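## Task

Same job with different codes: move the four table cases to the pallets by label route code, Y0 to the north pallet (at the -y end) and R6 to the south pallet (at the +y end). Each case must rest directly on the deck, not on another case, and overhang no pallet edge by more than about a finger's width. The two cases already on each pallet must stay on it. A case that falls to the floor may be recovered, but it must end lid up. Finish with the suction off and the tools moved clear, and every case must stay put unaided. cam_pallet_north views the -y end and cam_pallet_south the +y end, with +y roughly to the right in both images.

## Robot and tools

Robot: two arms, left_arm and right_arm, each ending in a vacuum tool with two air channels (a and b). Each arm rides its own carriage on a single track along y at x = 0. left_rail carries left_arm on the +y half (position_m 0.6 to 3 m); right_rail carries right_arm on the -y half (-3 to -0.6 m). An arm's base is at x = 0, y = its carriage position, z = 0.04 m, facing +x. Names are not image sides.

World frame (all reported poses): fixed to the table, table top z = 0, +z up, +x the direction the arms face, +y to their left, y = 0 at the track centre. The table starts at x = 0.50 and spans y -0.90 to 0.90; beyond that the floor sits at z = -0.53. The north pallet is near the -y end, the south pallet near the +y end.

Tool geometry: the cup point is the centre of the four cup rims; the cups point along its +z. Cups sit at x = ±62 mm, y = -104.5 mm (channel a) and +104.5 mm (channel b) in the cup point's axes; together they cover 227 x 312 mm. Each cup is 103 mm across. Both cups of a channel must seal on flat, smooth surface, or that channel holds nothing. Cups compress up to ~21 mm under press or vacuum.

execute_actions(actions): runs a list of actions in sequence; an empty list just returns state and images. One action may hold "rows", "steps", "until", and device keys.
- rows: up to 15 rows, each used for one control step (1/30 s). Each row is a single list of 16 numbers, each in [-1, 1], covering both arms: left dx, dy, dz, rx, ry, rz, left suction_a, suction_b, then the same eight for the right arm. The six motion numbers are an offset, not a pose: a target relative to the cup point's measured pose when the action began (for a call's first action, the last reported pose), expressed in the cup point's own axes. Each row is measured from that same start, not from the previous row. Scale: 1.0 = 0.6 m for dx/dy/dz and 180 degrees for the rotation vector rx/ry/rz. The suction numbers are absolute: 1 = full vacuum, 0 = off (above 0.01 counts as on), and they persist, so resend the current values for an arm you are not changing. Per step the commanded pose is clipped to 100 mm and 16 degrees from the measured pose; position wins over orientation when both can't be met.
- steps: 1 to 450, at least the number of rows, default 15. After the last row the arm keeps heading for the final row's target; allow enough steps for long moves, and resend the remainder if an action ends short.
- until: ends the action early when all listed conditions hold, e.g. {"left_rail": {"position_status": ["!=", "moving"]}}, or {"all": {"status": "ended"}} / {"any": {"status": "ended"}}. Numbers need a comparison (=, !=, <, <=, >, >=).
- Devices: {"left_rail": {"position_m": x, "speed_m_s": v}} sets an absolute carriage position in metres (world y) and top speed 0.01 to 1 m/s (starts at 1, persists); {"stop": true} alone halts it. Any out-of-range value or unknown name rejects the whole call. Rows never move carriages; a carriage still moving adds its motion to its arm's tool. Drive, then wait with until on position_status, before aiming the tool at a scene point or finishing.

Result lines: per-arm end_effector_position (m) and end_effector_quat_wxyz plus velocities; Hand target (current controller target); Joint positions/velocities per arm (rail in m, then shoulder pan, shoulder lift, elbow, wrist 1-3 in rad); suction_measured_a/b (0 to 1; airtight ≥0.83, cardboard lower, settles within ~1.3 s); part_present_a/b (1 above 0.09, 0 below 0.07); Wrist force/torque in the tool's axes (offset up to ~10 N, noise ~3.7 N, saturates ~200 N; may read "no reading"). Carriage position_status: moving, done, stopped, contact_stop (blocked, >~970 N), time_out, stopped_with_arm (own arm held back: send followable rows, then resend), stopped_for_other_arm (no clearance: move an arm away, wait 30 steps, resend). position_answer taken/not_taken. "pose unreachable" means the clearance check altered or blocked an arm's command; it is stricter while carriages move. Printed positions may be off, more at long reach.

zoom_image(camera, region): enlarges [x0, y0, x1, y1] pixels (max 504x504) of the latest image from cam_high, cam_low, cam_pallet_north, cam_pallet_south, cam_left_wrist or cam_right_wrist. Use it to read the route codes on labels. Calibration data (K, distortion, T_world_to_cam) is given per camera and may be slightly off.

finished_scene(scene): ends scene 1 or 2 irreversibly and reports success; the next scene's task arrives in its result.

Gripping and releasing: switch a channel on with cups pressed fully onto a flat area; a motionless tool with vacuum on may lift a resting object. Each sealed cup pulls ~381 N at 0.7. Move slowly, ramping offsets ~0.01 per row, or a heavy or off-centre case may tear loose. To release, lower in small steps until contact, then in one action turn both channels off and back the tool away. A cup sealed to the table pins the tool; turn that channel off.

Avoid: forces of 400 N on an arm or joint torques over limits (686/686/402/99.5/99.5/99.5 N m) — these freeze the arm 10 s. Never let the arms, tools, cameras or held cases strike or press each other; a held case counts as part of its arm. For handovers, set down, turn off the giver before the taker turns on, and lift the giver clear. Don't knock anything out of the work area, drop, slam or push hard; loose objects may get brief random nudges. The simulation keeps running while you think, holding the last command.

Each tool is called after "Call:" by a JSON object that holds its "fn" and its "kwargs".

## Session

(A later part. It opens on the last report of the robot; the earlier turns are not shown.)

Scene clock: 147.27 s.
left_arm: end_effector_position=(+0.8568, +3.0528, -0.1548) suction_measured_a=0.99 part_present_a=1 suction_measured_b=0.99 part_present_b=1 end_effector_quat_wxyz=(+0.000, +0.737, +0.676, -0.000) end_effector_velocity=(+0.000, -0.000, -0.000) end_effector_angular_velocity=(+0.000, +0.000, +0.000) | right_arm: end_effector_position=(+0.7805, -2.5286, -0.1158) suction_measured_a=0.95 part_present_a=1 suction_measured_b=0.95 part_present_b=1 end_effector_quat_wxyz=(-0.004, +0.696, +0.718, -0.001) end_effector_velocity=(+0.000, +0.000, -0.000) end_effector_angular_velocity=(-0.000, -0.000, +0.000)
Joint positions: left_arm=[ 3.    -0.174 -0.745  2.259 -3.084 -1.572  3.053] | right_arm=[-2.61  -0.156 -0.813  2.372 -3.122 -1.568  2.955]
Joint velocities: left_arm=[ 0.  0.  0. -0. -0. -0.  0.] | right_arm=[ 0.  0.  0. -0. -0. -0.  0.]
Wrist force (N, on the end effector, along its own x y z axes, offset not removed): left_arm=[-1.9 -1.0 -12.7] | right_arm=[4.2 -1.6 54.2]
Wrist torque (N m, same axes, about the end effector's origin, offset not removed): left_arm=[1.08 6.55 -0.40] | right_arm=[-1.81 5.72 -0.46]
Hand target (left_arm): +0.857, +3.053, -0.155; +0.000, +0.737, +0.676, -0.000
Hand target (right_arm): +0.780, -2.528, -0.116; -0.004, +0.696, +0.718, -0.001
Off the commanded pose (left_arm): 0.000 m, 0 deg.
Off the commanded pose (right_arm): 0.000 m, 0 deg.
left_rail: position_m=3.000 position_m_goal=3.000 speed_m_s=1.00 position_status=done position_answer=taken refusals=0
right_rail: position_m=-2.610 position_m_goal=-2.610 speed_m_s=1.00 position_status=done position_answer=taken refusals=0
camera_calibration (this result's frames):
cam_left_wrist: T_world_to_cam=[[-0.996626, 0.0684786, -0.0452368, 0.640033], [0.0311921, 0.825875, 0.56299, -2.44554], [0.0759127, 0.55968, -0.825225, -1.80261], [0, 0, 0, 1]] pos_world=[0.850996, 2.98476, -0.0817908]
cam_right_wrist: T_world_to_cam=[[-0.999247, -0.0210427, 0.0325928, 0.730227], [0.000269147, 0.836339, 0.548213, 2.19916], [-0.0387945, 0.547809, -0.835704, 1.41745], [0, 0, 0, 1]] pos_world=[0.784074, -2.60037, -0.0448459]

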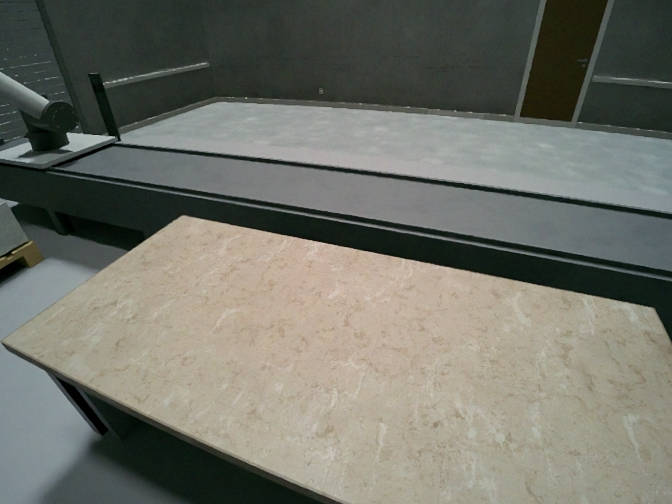

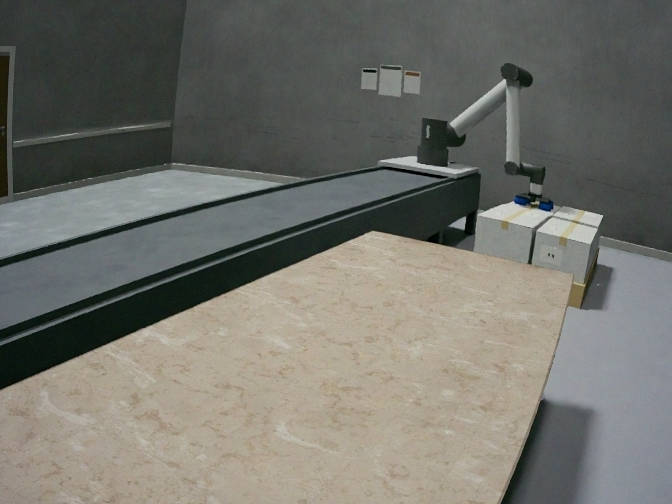

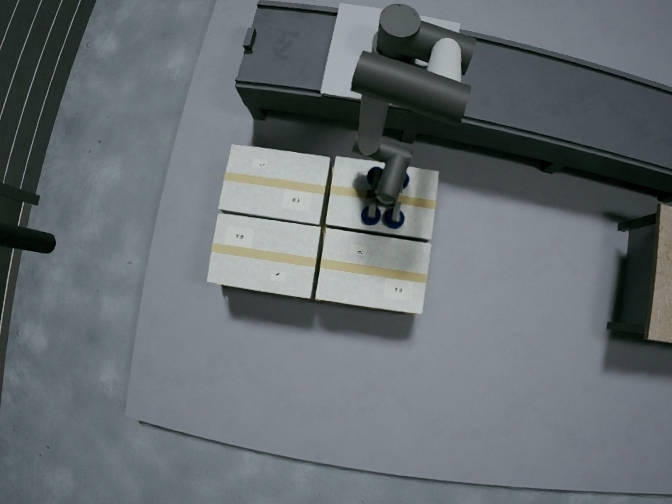

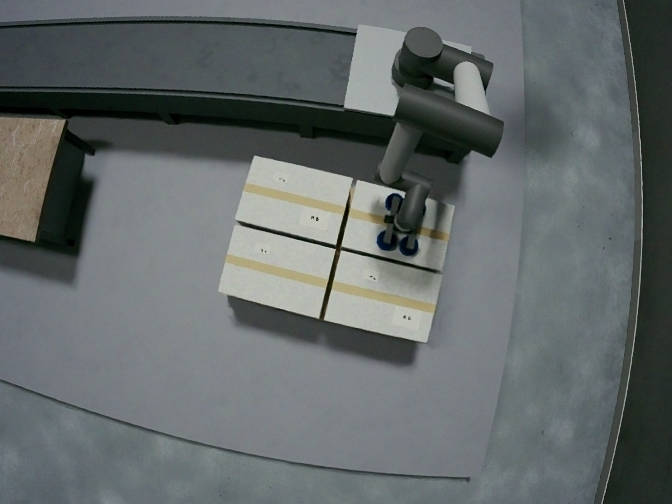

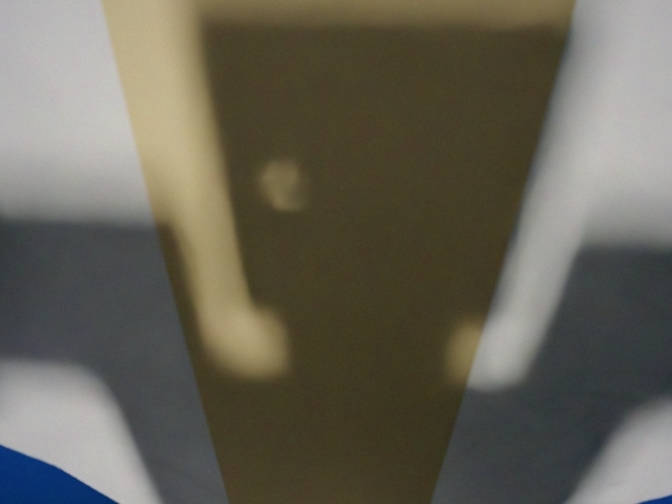

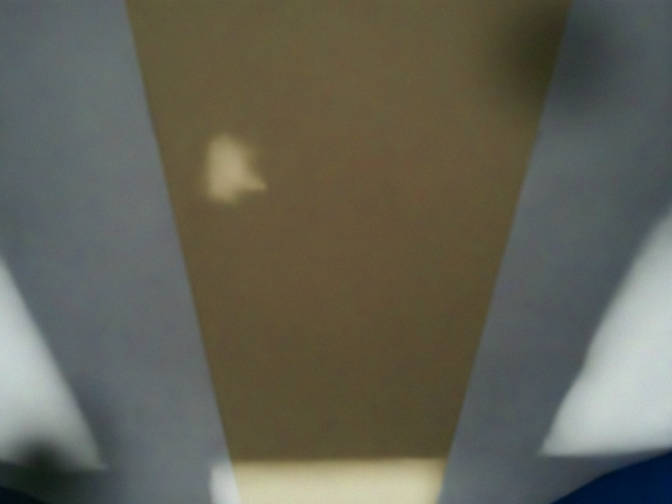

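Call:
{"fn": "execute_actions", "kwargs": {"actions": [{"rows":[[0,0,0.0037,0,0,0,1,1,0,0,0.0037,0,0,0,1,1]],"steps":1}]}}

Scene clock: 151.73 s.
left_arm: end_effector_position=(+0.8568, +3.0528, -0.1548) suction_measured_a=0.99 part_present_a=1 suction_measured_b=0.99 part_present_b=1 end_effector_quat_wxyz=(+0.000, +0.737, +0.676, -0.000) end_effector_velocity=(-0.000, +0.000, -0.003) end_effector_angular_velocity=(-0.000, -0.000, -0.000) | right_arm: end_effector_position=(+0.7805, -2.5286, -0.1159) suction_measured_a=0.95 part_present_a=1 suction_measured_b=0.95 part_present_b=1 end_effector_quat_wxyz=(-0.004, +0.696, +0.718, -0.001) end_effector_velocity=(-0.000, +0.000, -0.003) end_effector_angular_velocity=(-0.000, +0.000, +0.000)
Joint positions: left_arm=[ 3.    -0.174 -0.745  2.259 -3.084 -1.572  3.053] | right_arm=[-2.61  -0.156 -0.813  2.372 -3.122 -1.568  2.955]
Joint velocities: left_arm=[ 0.    -0.     0.004 -0.001 -0.003 -0.     0.   ] | right_arm=[ 0.     0.     0.004 -0.001 -0.004 -0.     0.   ]
Wrist force (N, on the end effector, along its own x y z axes, offset not removed): left_arm=[1.3 -1.9 -16.5] | right_arm=[3.6 -3.4 50.2]
Wrist torque (N m, same axes, about the end effector's origin, offset not removed): left_arm=[0.97 6.21 -0.51] | right_arm=[-1.93 5.86 -0.32]
Hand target (left_arm): +0.857, +3.053, -0.157; +0.000, +0.737, +0.676, -0.000
Hand target (right_arm): +0.780, -2.528, -0.118; -0.004, +0.696, +0.718, -0.001
Off the commanded pose (left_arm): 0.002 m, 0 deg.
Off the commanded pose (right_arm): 0.002 m, 0 deg.
left_rail: position_m=3.000 position_m_goal=3.000 speed_m_s=1.00 position_status=done position_answer=taken refusals=0
right_rail: position_m=-2.610 position_m_goal=-2.610 speed_m_s=1.00 position_status=done position_answer=taken refusals=0
camera_calibration (this result's frames):
cam_left_wrist: T_world_to_cam=[[-0.996627, 0.0684776, -0.0452308, 0.64004], [0.0311964, 0.825888, 0.562971, -2.44556], [0.0759064, 0.559661, -0.825238, -1.80257], [0, 0, 0, 1]] pos_world=[0.851, 2.98476, -0.0818223]
cam_right_wrist: T_world_to_cam=[[-0.999247, -0.0210417, 0.0326043, 0.730235], [0.000274944, 0.836359, 0.548182, 2.19923], [-0.0388036, 0.547778, -0.835723, 1.41735], [0, 0, 0, 1]] pos_world=[0.784078, -2.60038, -0.0448759]

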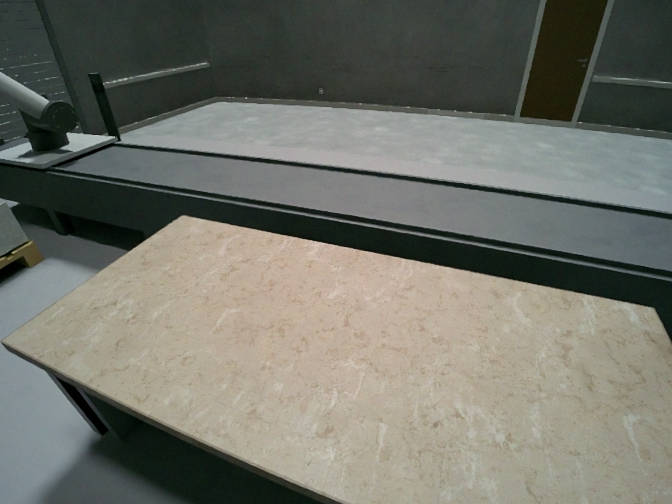

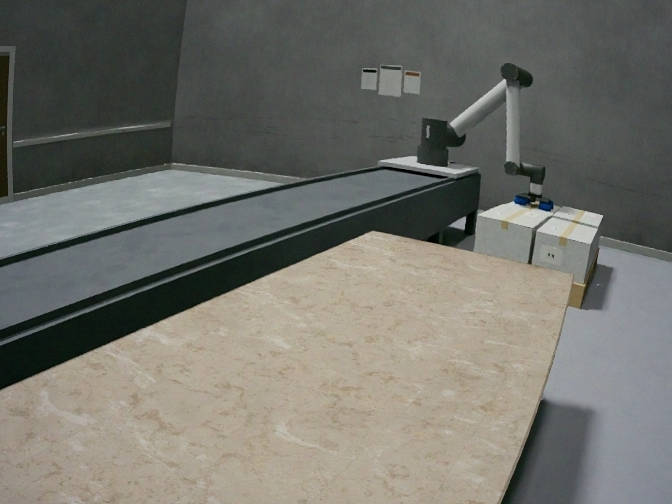

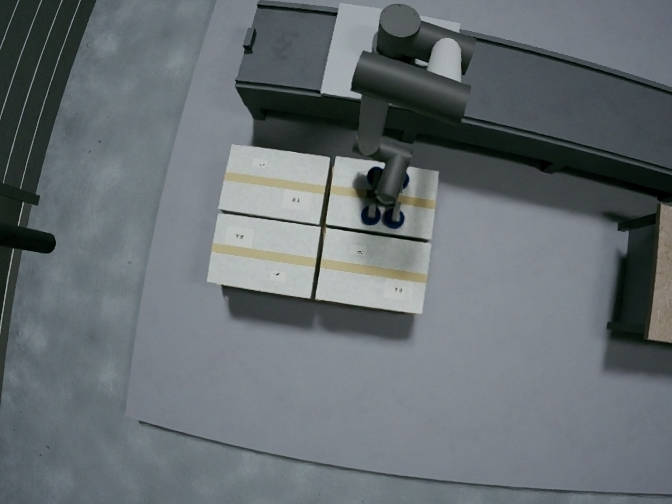

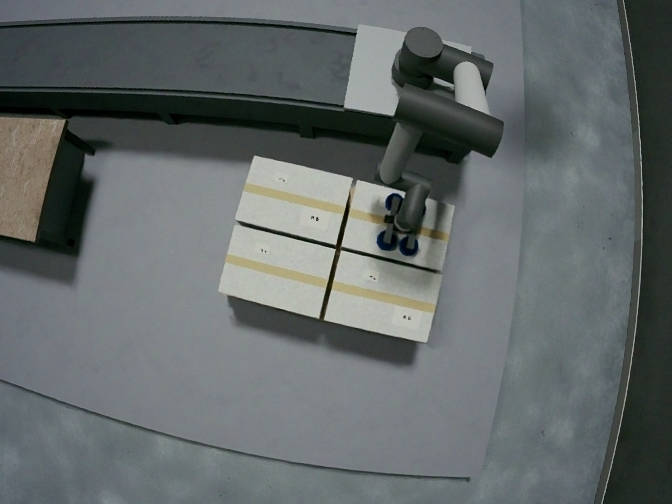

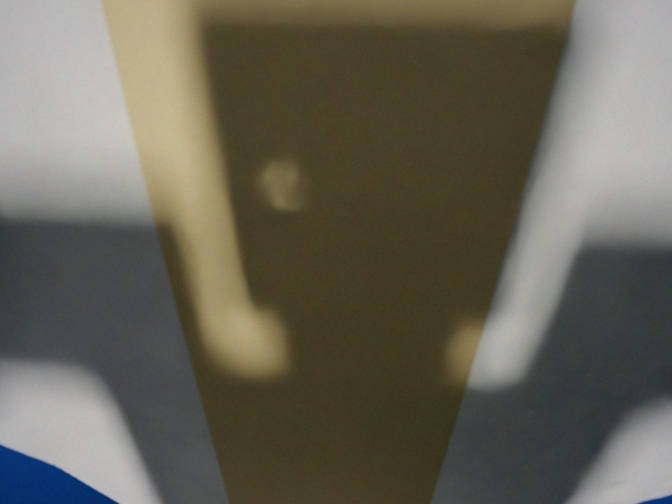

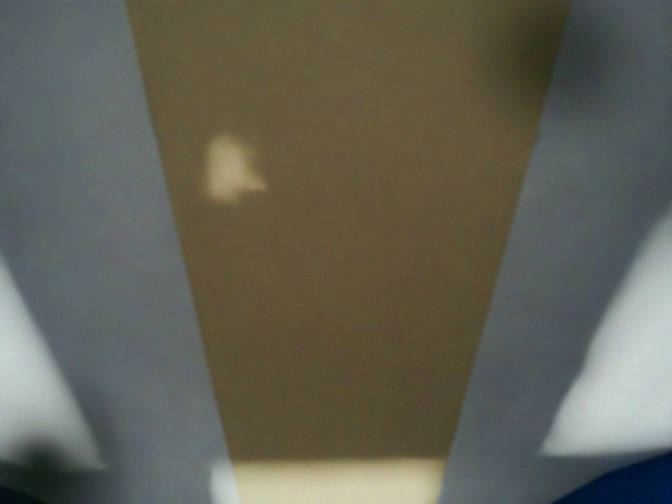

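Reading the forces again after the small step has settled.

Call:
{"fn": "execute_actions", "kwargs": {"actions": []}}

Scene clock: 152.13 s.
left_arm: end_effector_position=(+0.8568, +3.0528, -0.1569) suction_measured_a=0.99 part_present_a=1 suction_measured_b=0.99 part_present_b=1 end_effector_quat_wxyz=(+0.000, +0.737, +0.676, -0.000) end_effector_velocity=(+0.000, -0.000, -0.001) end_effector_angular_velocity=(-0.000, -0.000, -0.000) | right_arm: end_effector_position=(+0.7805, -2.5286, -0.1180) suction_measured_a=0.95 part_present_a=1 suction_measured_b=0.95 part_present_b=1 end_effector_quat_wxyz=(-0.004, +0.696, +0.718, -0.001) end_effector_velocity=(+0.000, +0.000, -0.001) end_effector_angular_velocity=(-0.000, -0.000, +0.000)
Joint positions: left_arm=[ 3.    -0.174 -0.742  2.258 -3.086 -1.572  3.053] | right_arm=[-2.61  -0.156 -0.809  2.371 -3.125 -1.568  2.955]
Joint velocities: left_arm=[ 0.    -0.     0.001 -0.    -0.001 -0.     0.   ] | right_arm=[ 0.     0.     0.001 -0.    -0.001 -0.     0.   ]
Wrist force (N, on the end effector, along its own x y z axes, offset not removed): left_arm=[-0.1 0.2 -13.7] | right_arm=[-2.6 -5.3 54.0]
Wrist torque (N m, same axes, about the end effector's origin, offset not removed): left_arm=[1.19 6.42 -0.56] | right_arm=[-2.36 6.75 -0.38]
Hand target (left_arm): +0.857, +3.053, -0.157; +0.000, +0.737, +0.676, -0.000
Hand target (right_arm): +0.780, -2.528, -0.118; -0.004, +0.696, +0.718, -0.001
Off the commanded pose (left_arm): 0.000 m, 0 deg.
Off the commanded pose (right_arm): 0.000 m, 0 deg.
left_rail: position_m=3.000 position_m_goal=3.000 speed_m_s=1.00 position_status=done position_answer=taken refusals=0
right_rail: position_m=-2.610 position_m_goal=-2.610 speed_m_s=1.00 position_status=done position_answer=taken refusals=0
camera_calibration (this result's frames):
cam_left_wrist: T_world_to_cam=[[-0.996627, 0.0684773, -0.0452186, 0.639941], [0.0312031, 0.825888, 0.56297, -2.44439], [0.0758962, 0.55966, -0.82524, -1.80428], [0, 0, 0, 1]] pos_world=[0.850993, 2.98476, -0.0839046]
cam_right_wrist: T_world_to_cam=[[-0.999246, -0.0210423, 0.0326226, 0.73028], [0.000284397, 0.83636, 0.548181, 2.20036], [-0.0388193, 0.547777, -0.835723, 1.41562], [0, 0, 0, 1]] pos_world=[0.784057, -2.60037, -0.0469585]

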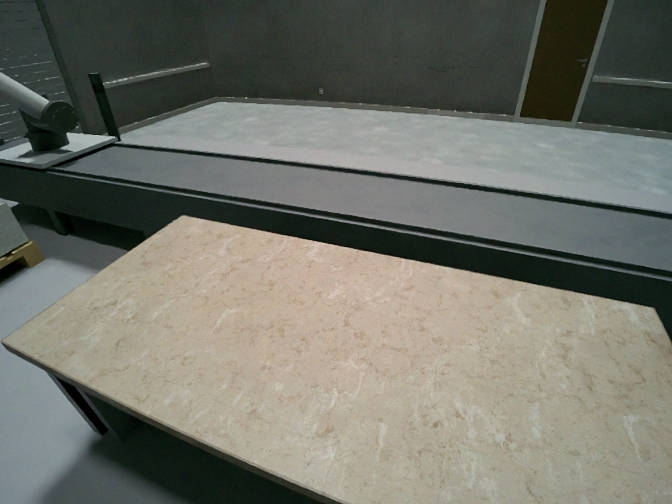

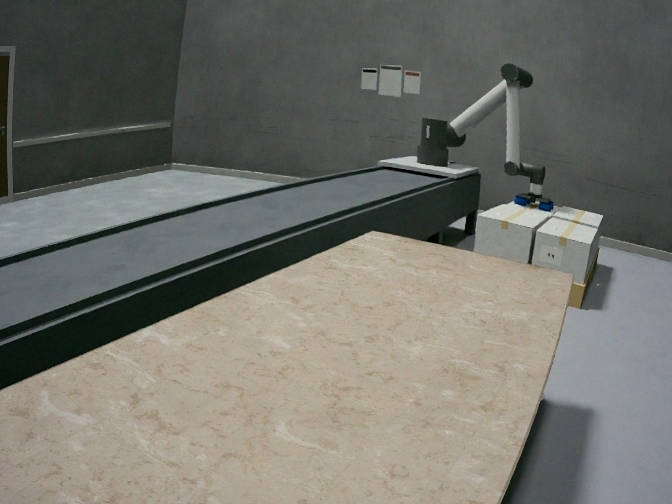

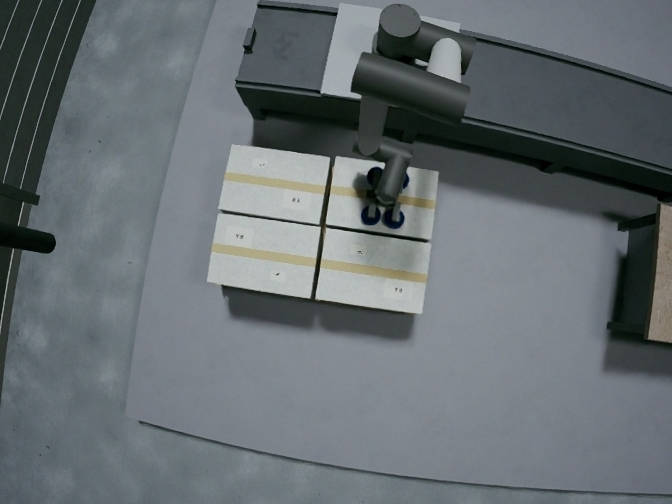

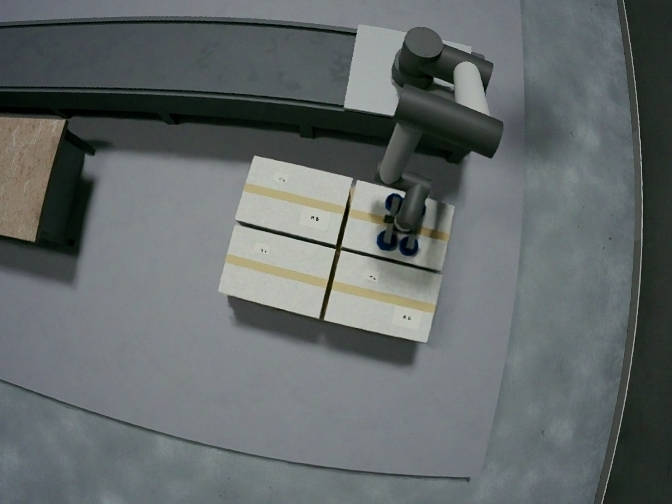

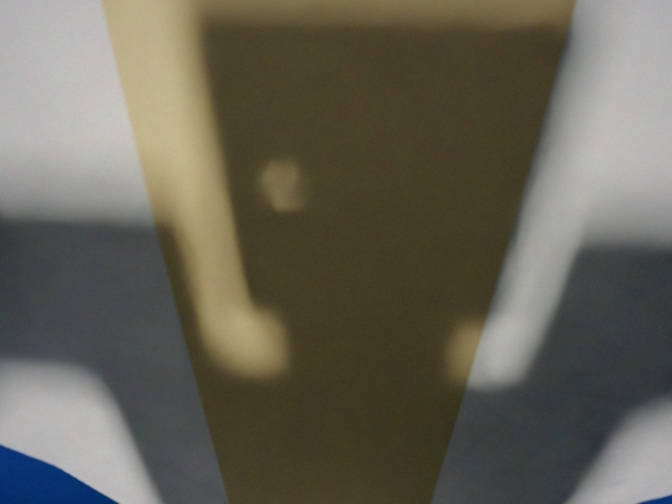

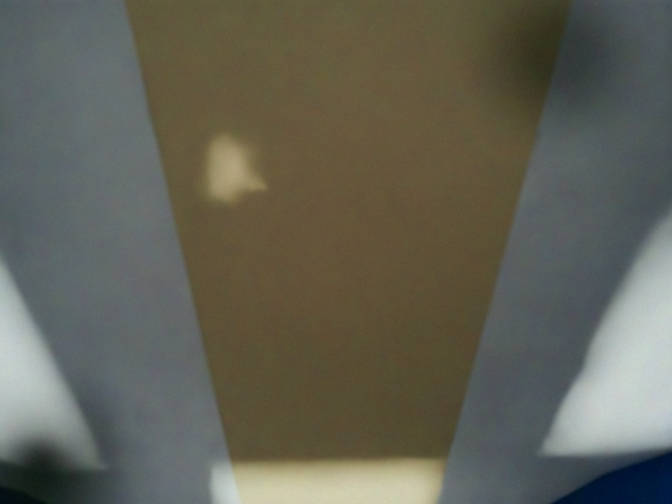

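Call:
{"fn": "execute_actions", "kwargs": {"actions": [{"rows":[[0,0,0.0035,0,0,0,1,1,0,0,0.0037,0,0,0,1,1]],"steps":1}]}}

Scene clock: 152.63 s.
left_arm: end_effector_position=(+0.8568, +3.0528, -0.1570) suction_measured_a=0.99 part_present_a=1 suction_measured_b=0.99 part_present_b=1 end_effector_quat_wxyz=(+0.000, +0.737, +0.676, -0.000) end_effector_velocity=(+0.000, -0.000, -0.002) end_effector_angular_velocity=(-0.000, -0.000, -0.000) | right_arm: end_effector_position=(+0.7805, -2.5286, -0.1181) suction_measured_a=0.95 part_present_a=1 suction_measured_b=0.95 part_present_b=1 end_effector_quat_wxyz=(-0.004, +0.696, +0.718, -0.001) end_effector_velocity=(-0.000, +0.000, -0.003) end_effector_angular_velocity=(-0.000, -0.000, +0.000)
Joint positions: left_arm=[ 3.    -0.174 -0.742  2.258 -3.087 -1.572  3.053] | right_arm=[-2.61  -0.156 -0.809  2.371 -3.126 -1.568  2.955]
Joint velocities: left_arm=[ 0.    -0.     0.004 -0.001 -0.003  0.     0.   ] | right_arm=[ 0.     0.     0.004 -0.001 -0.004 -0.     0.   ]
Wrist force (N, on the end effector, along its own x y z axes, offset not removed): left_arm=[-0.4 1.1 -12.4] | right_arm=[3.3 -1.7 49.9]
Wrist torque (N m, same axes, about the end effector's origin, offset not removed): left_arm=[1.49 6.44 -0.50] | right_arm=[-1.77 5.86 -0.42]
Hand target (left_arm): +0.857, +3.053, -0.159; +0.000, +0.737, +0.676, -0.000
Hand target (right_arm): +0.780, -2.528, -0.120; -0.004, +0.696, +0.718, -0.001
Off the commanded pose (left_arm): 0.002 m, 0 deg.
Off the commanded pose (right_arm): 0.002 m, 0 deg.
left_rail: position_m=3.000 position_m_goal=3.000 speed_m_s=1.00 position_status=done position_answer=taken refusals=0
right_rail: position_m=-2.610 position_m_goal=-2.610 speed_m_s=1.00 position_status=done position_answer=taken refusals=0
camera_calibration (this result's frames):
cam_left_wrist: T_world_to_cam=[[-0.996627, 0.0684775, -0.0452204, 0.639935], [0.0312023, 0.825889, 0.562969, -2.44433], [0.0758977, 0.55966, -0.82524, -1.80437], [0, 0, 0, 1]] pos_world=[0.850993, 2.98476, -0.0840122]
cam_right_wrist: T_world_to_cam=[[-0.999246, -0.0210415, 0.0326186, 0.730286], [0.000282838, 0.83636, 0.548181, 2.20042], [-0.0388154, 0.547777, -0.835724, 1.41552], [0, 0, 0, 1]] pos_world=[0.784057, -2.60037, -0.0470651]

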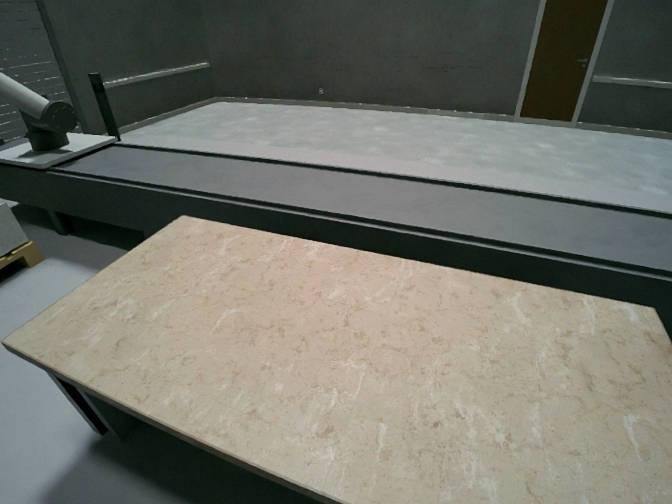

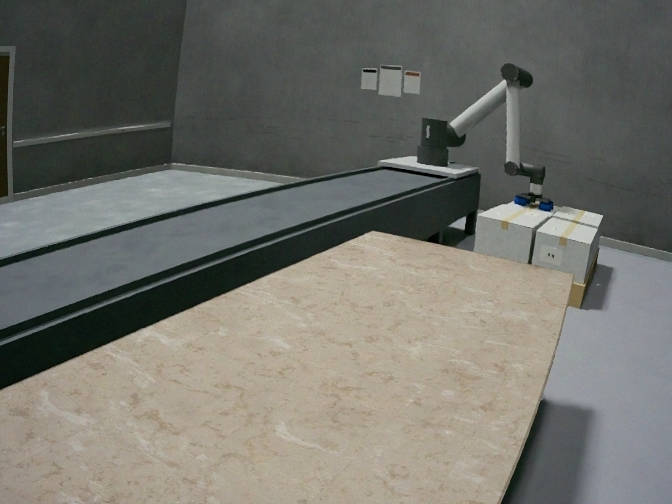

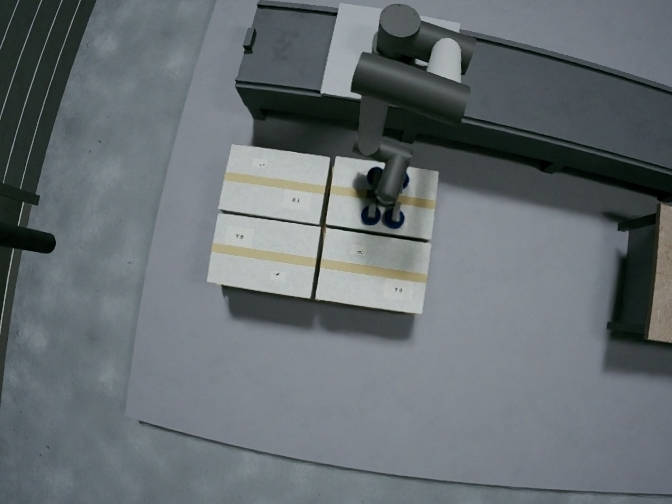

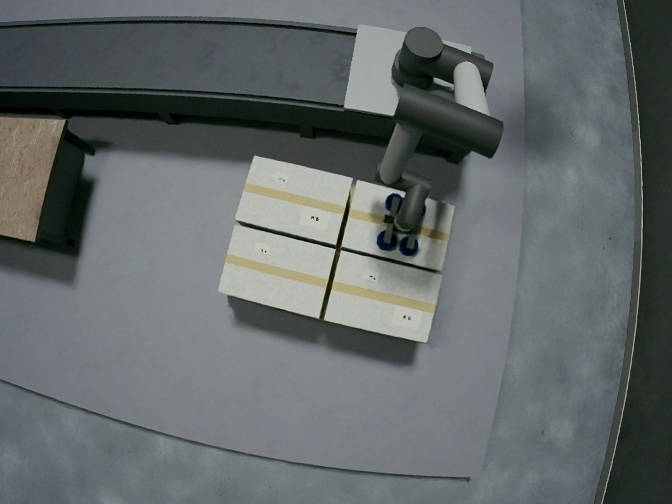

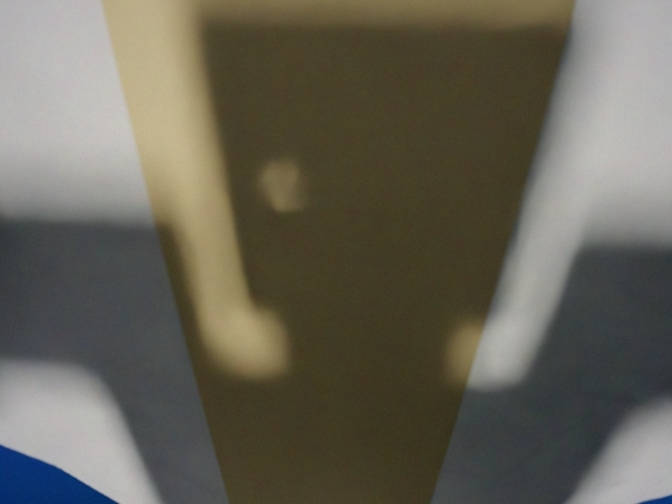

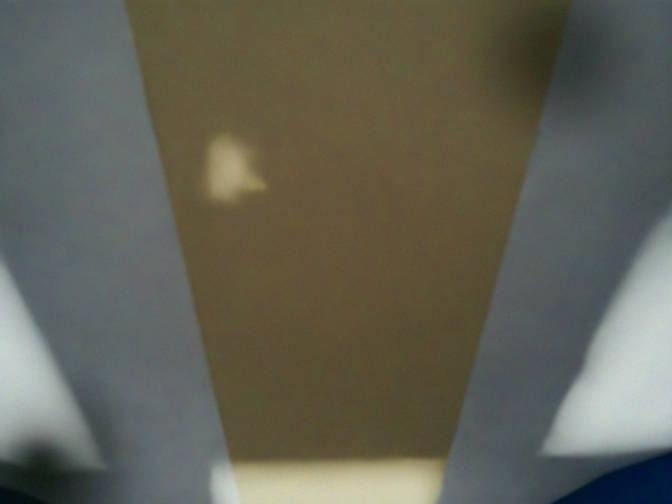

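Reading the forces again after the small step has settled.

Call:
{"fn": "execute_actions", "kwargs": {"actions": []}}

Scene clock: 153.27 s.
left_arm: end_effector_position=(+0.8568, +3.0528, -0.1590) suction_measured_a=0.99 part_present_a=1 suction_measured_b=0.99 part_present_b=1 end_effector_quat_wxyz=(+0.000, +0.737, +0.676, -0.000) end_effector_velocity=(-0.000, +0.000, -0.000) end_effector_angular_velocity=(+0.000, +0.000, -0.000) | right_arm: end_effector_position=(+0.7804, -2.5286, -0.1202) suction_measured_a=0.95 part_present_a=1 suction_measured_b=0.95 part_present_b=1 end_effector_quat_wxyz=(-0.004, +0.696, +0.718, -0.001) end_effector_velocity=(-0.000, +0.000, -0.000) end_effector_angular_velocity=(+0.000, +0.000, +0.000)
Joint positions: left_arm=[ 3.    -0.174 -0.739  2.257 -3.089 -1.572  3.053] | right_arm=[-2.61  -0.156 -0.806  2.371 -3.128 -1.568  2.955]
Joint velocities: left_arm=[ 0.  0.  0. -0. -0. -0.  0.] | right_arm=[ 0.  0.  0. -0. -0. -0. -0.]
Wrist force (N, on the end effector, along its own x y z axes, offset not removed): left_arm=[1.6 -1.3 -15.5] | right_arm=[0.3 -7.7 52.1]
Wrist torque (N m, same axes, about the end effector's origin, offset not removed): left_arm=[1.05 6.27 -0.43] | right_arm=[-2.68 6.45 -0.37]
Hand target (left_arm): +0.857, +3.053, -0.159; +0.000, +0.737, +0.676, -0.000
Hand target (right_arm): +0.780, -2.528, -0.120; -0.004, +0.696, +0.718, -0.001
Off the commanded pose (left_arm): 0.000 m, 0 deg.
Off the commanded pose (right_arm): 0.000 m, 0 deg.
left_rail: position_m=3.000 position_m_goal=3.000 speed_m_s=1.00 position_status=done position_answer=taken refusals=0
right_rail: position_m=-2.610 position_m_goal=-2.610 speed_m_s=1.00 position_status=done position_answer=taken refusals=0
camera_calibration (this result's frames):
cam_left_wrist: T_world_to_cam=[[-0.996628, 0.0684774, -0.045208, 0.639848], [0.0312091, 0.825887, 0.562971, -2.44323], [0.0758875, 0.559661, -0.82524, -1.80599], [0, 0, 0, 1]] pos_world=[0.850993, 2.98476, -0.085983]
cam_right_wrist: T_world_to_cam=[[-0.999246, -0.0210423, 0.0326385, 0.730337], [0.00029318, 0.836358, 0.548183, 2.20155], [-0.0388325, 0.547779, -0.835721, 1.41379], [0, 0, 0, 1]] pos_world=[0.784042, -2.60036, -0.0491537]

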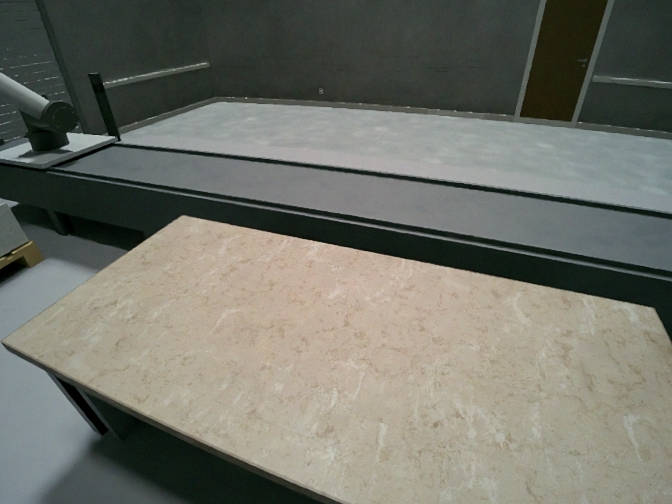

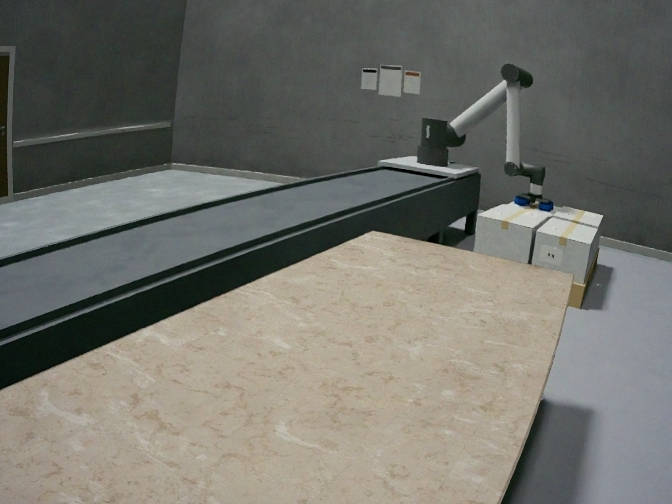

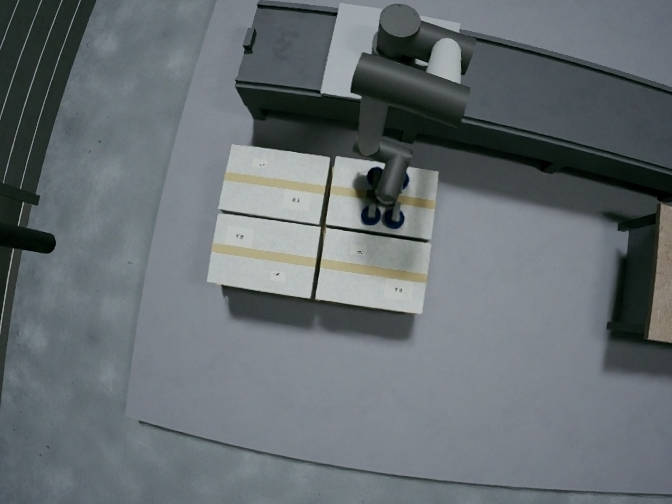

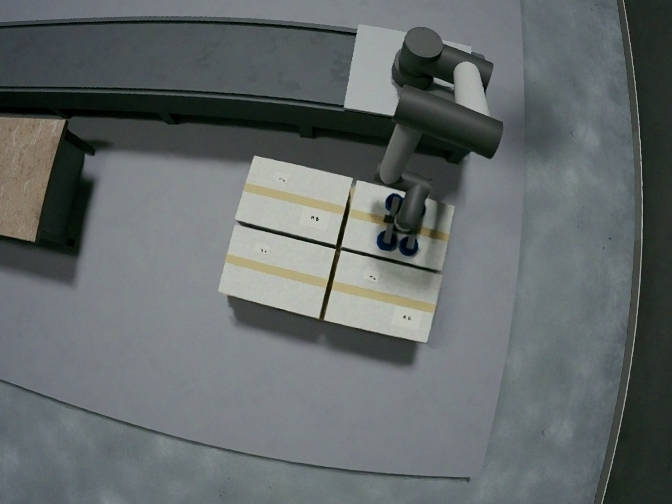

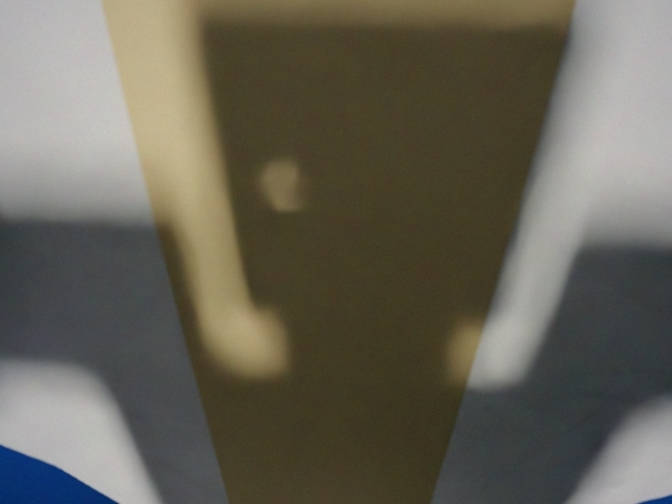

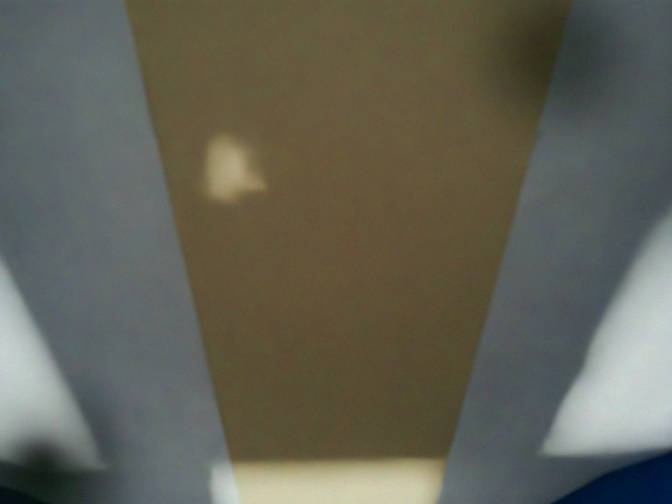

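Call:
{"fn": "execute_actions", "kwargs": {"actions": [{"rows":[[0,0,0.0032,0,0,0,1,1,0,0,0.0035,0,0,0,1,1]],"steps":1}]}}

Scene clock: 153.90 s.
left_arm: end_effector_position=(+0.8568, +3.0528, -0.1590) suction_measured_a=0.99 part_present_a=1 suction_measured_b=0.99 part_present_b=1 end_effector_quat_wxyz=(+0.000, +0.737, +0.676, -0.000) end_effector_velocity=(-0.000, +0.000, -0.002) end_effector_angular_velocity=(-0.000, -0.000, -0.000) | right_arm: end_effector_position=(+0.7804, -2.5286, -0.1202) suction_measured_a=0.95 part_present_a=1 suction_measured_b=0.95 part_present_b=1 end_effector_quat_wxyz=(-0.004, +0.696, +0.718, -0.001) end_effector_velocity=(-0.000, +0.000, -0.002) end_effector_angular_velocity=(-0.000, -0.000, +0.000)
Joint positions: left_arm=[ 3.    -0.174 -0.739  2.257 -3.089 -1.572  3.053] | right_arm=[-2.61  -0.156 -0.806  2.371 -3.129 -1.568  2.955]
Joint velocities: left_arm=[ 0.    -0.     0.003 -0.001 -0.003 -0.     0.   ] | right_arm=[ 0.     0.     0.004 -0.001 -0.004 -0.     0.   ]
Wrist force (N, on the end effector, along its own x y z axes, offset not removed): left_arm=[-0.7 -1.1 -14.4] | right_arm=[1.0 -7.0 50.5]
Wrist torque (N m, same axes, about the end effector's origin, offset not removed): left_arm=[1.11 6.46 -0.50] | right_arm=[-2.42 6.18 -0.32]
Hand target (left_arm): +0.857, +3.053, -0.161; +0.000, +0.737, +0.676, -0.000
Hand target (right_arm): +0.780, -2.528, -0.122; -0.004, +0.696, +0.718, -0.001
Off the commanded pose (left_arm): 0.002 m, 0 deg.
Off the commanded pose (right_arm): 0.002 m, 0 deg.
left_rail: position_m=3.000 position_m_goal=3.000 speed_m_s=1.00 position_status=done position_answer=taken refusals=0
right_rail: position_m=-2.610 position_m_goal=-2.610 speed_m_s=1.00 position_status=done position_answer=taken refusals=0
camera_calibration (this result's frames):
cam_left_wrist: T_world_to_cam=[[-0.996628, 0.0684772, -0.0452061, 0.639846], [0.03121, 0.825887, 0.562971, -2.44321], [0.0758858, 0.559662, -0.825239, -1.80601], [0, 0, 0, 1]] pos_world=[0.850992, 2.98476, -0.0860106]
cam_right_wrist: T_world_to_cam=[[-0.999246, -0.0210427, 0.032641, 0.730337], [0.000294269, 0.836358, 0.548184, 2.20157], [-0.0388348, 0.54778, -0.835721, 1.41377], [0, 0, 0, 1]] pos_world=[0.784041, -2.60036, -0.0491831]

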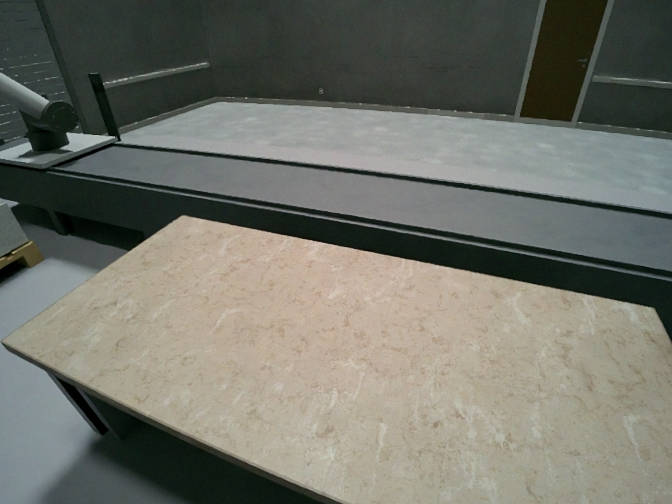

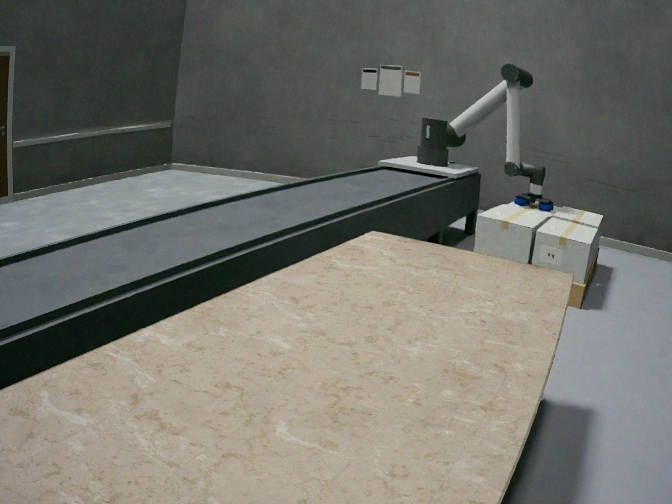

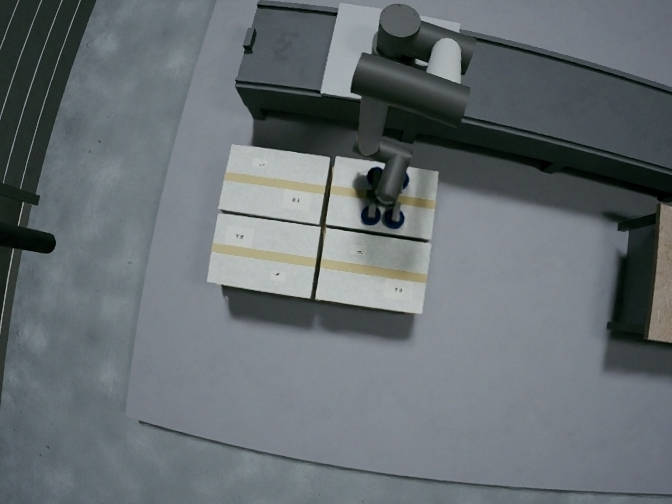

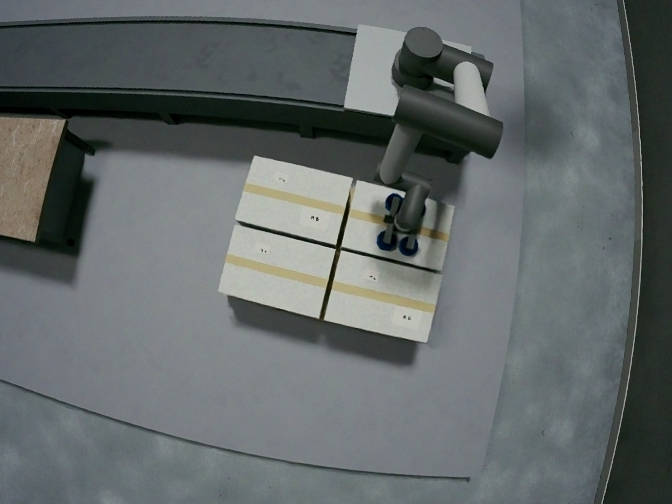

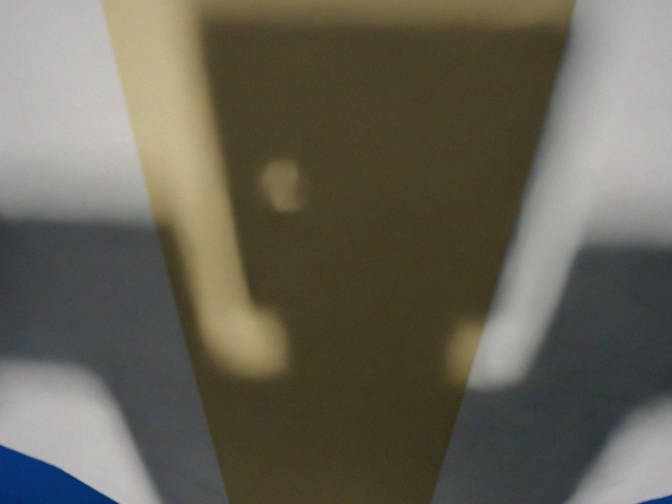

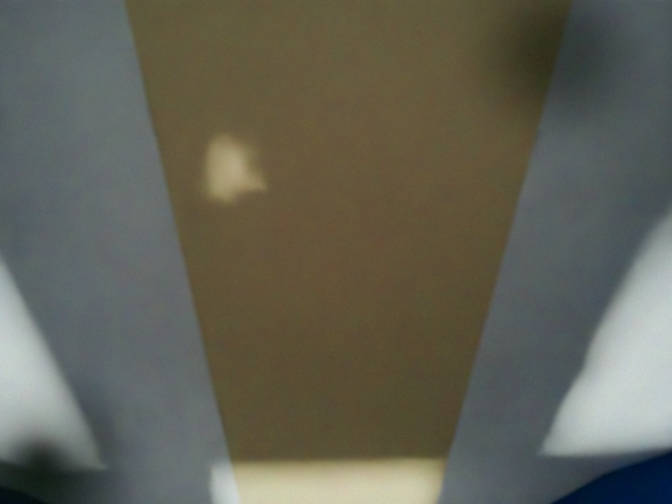

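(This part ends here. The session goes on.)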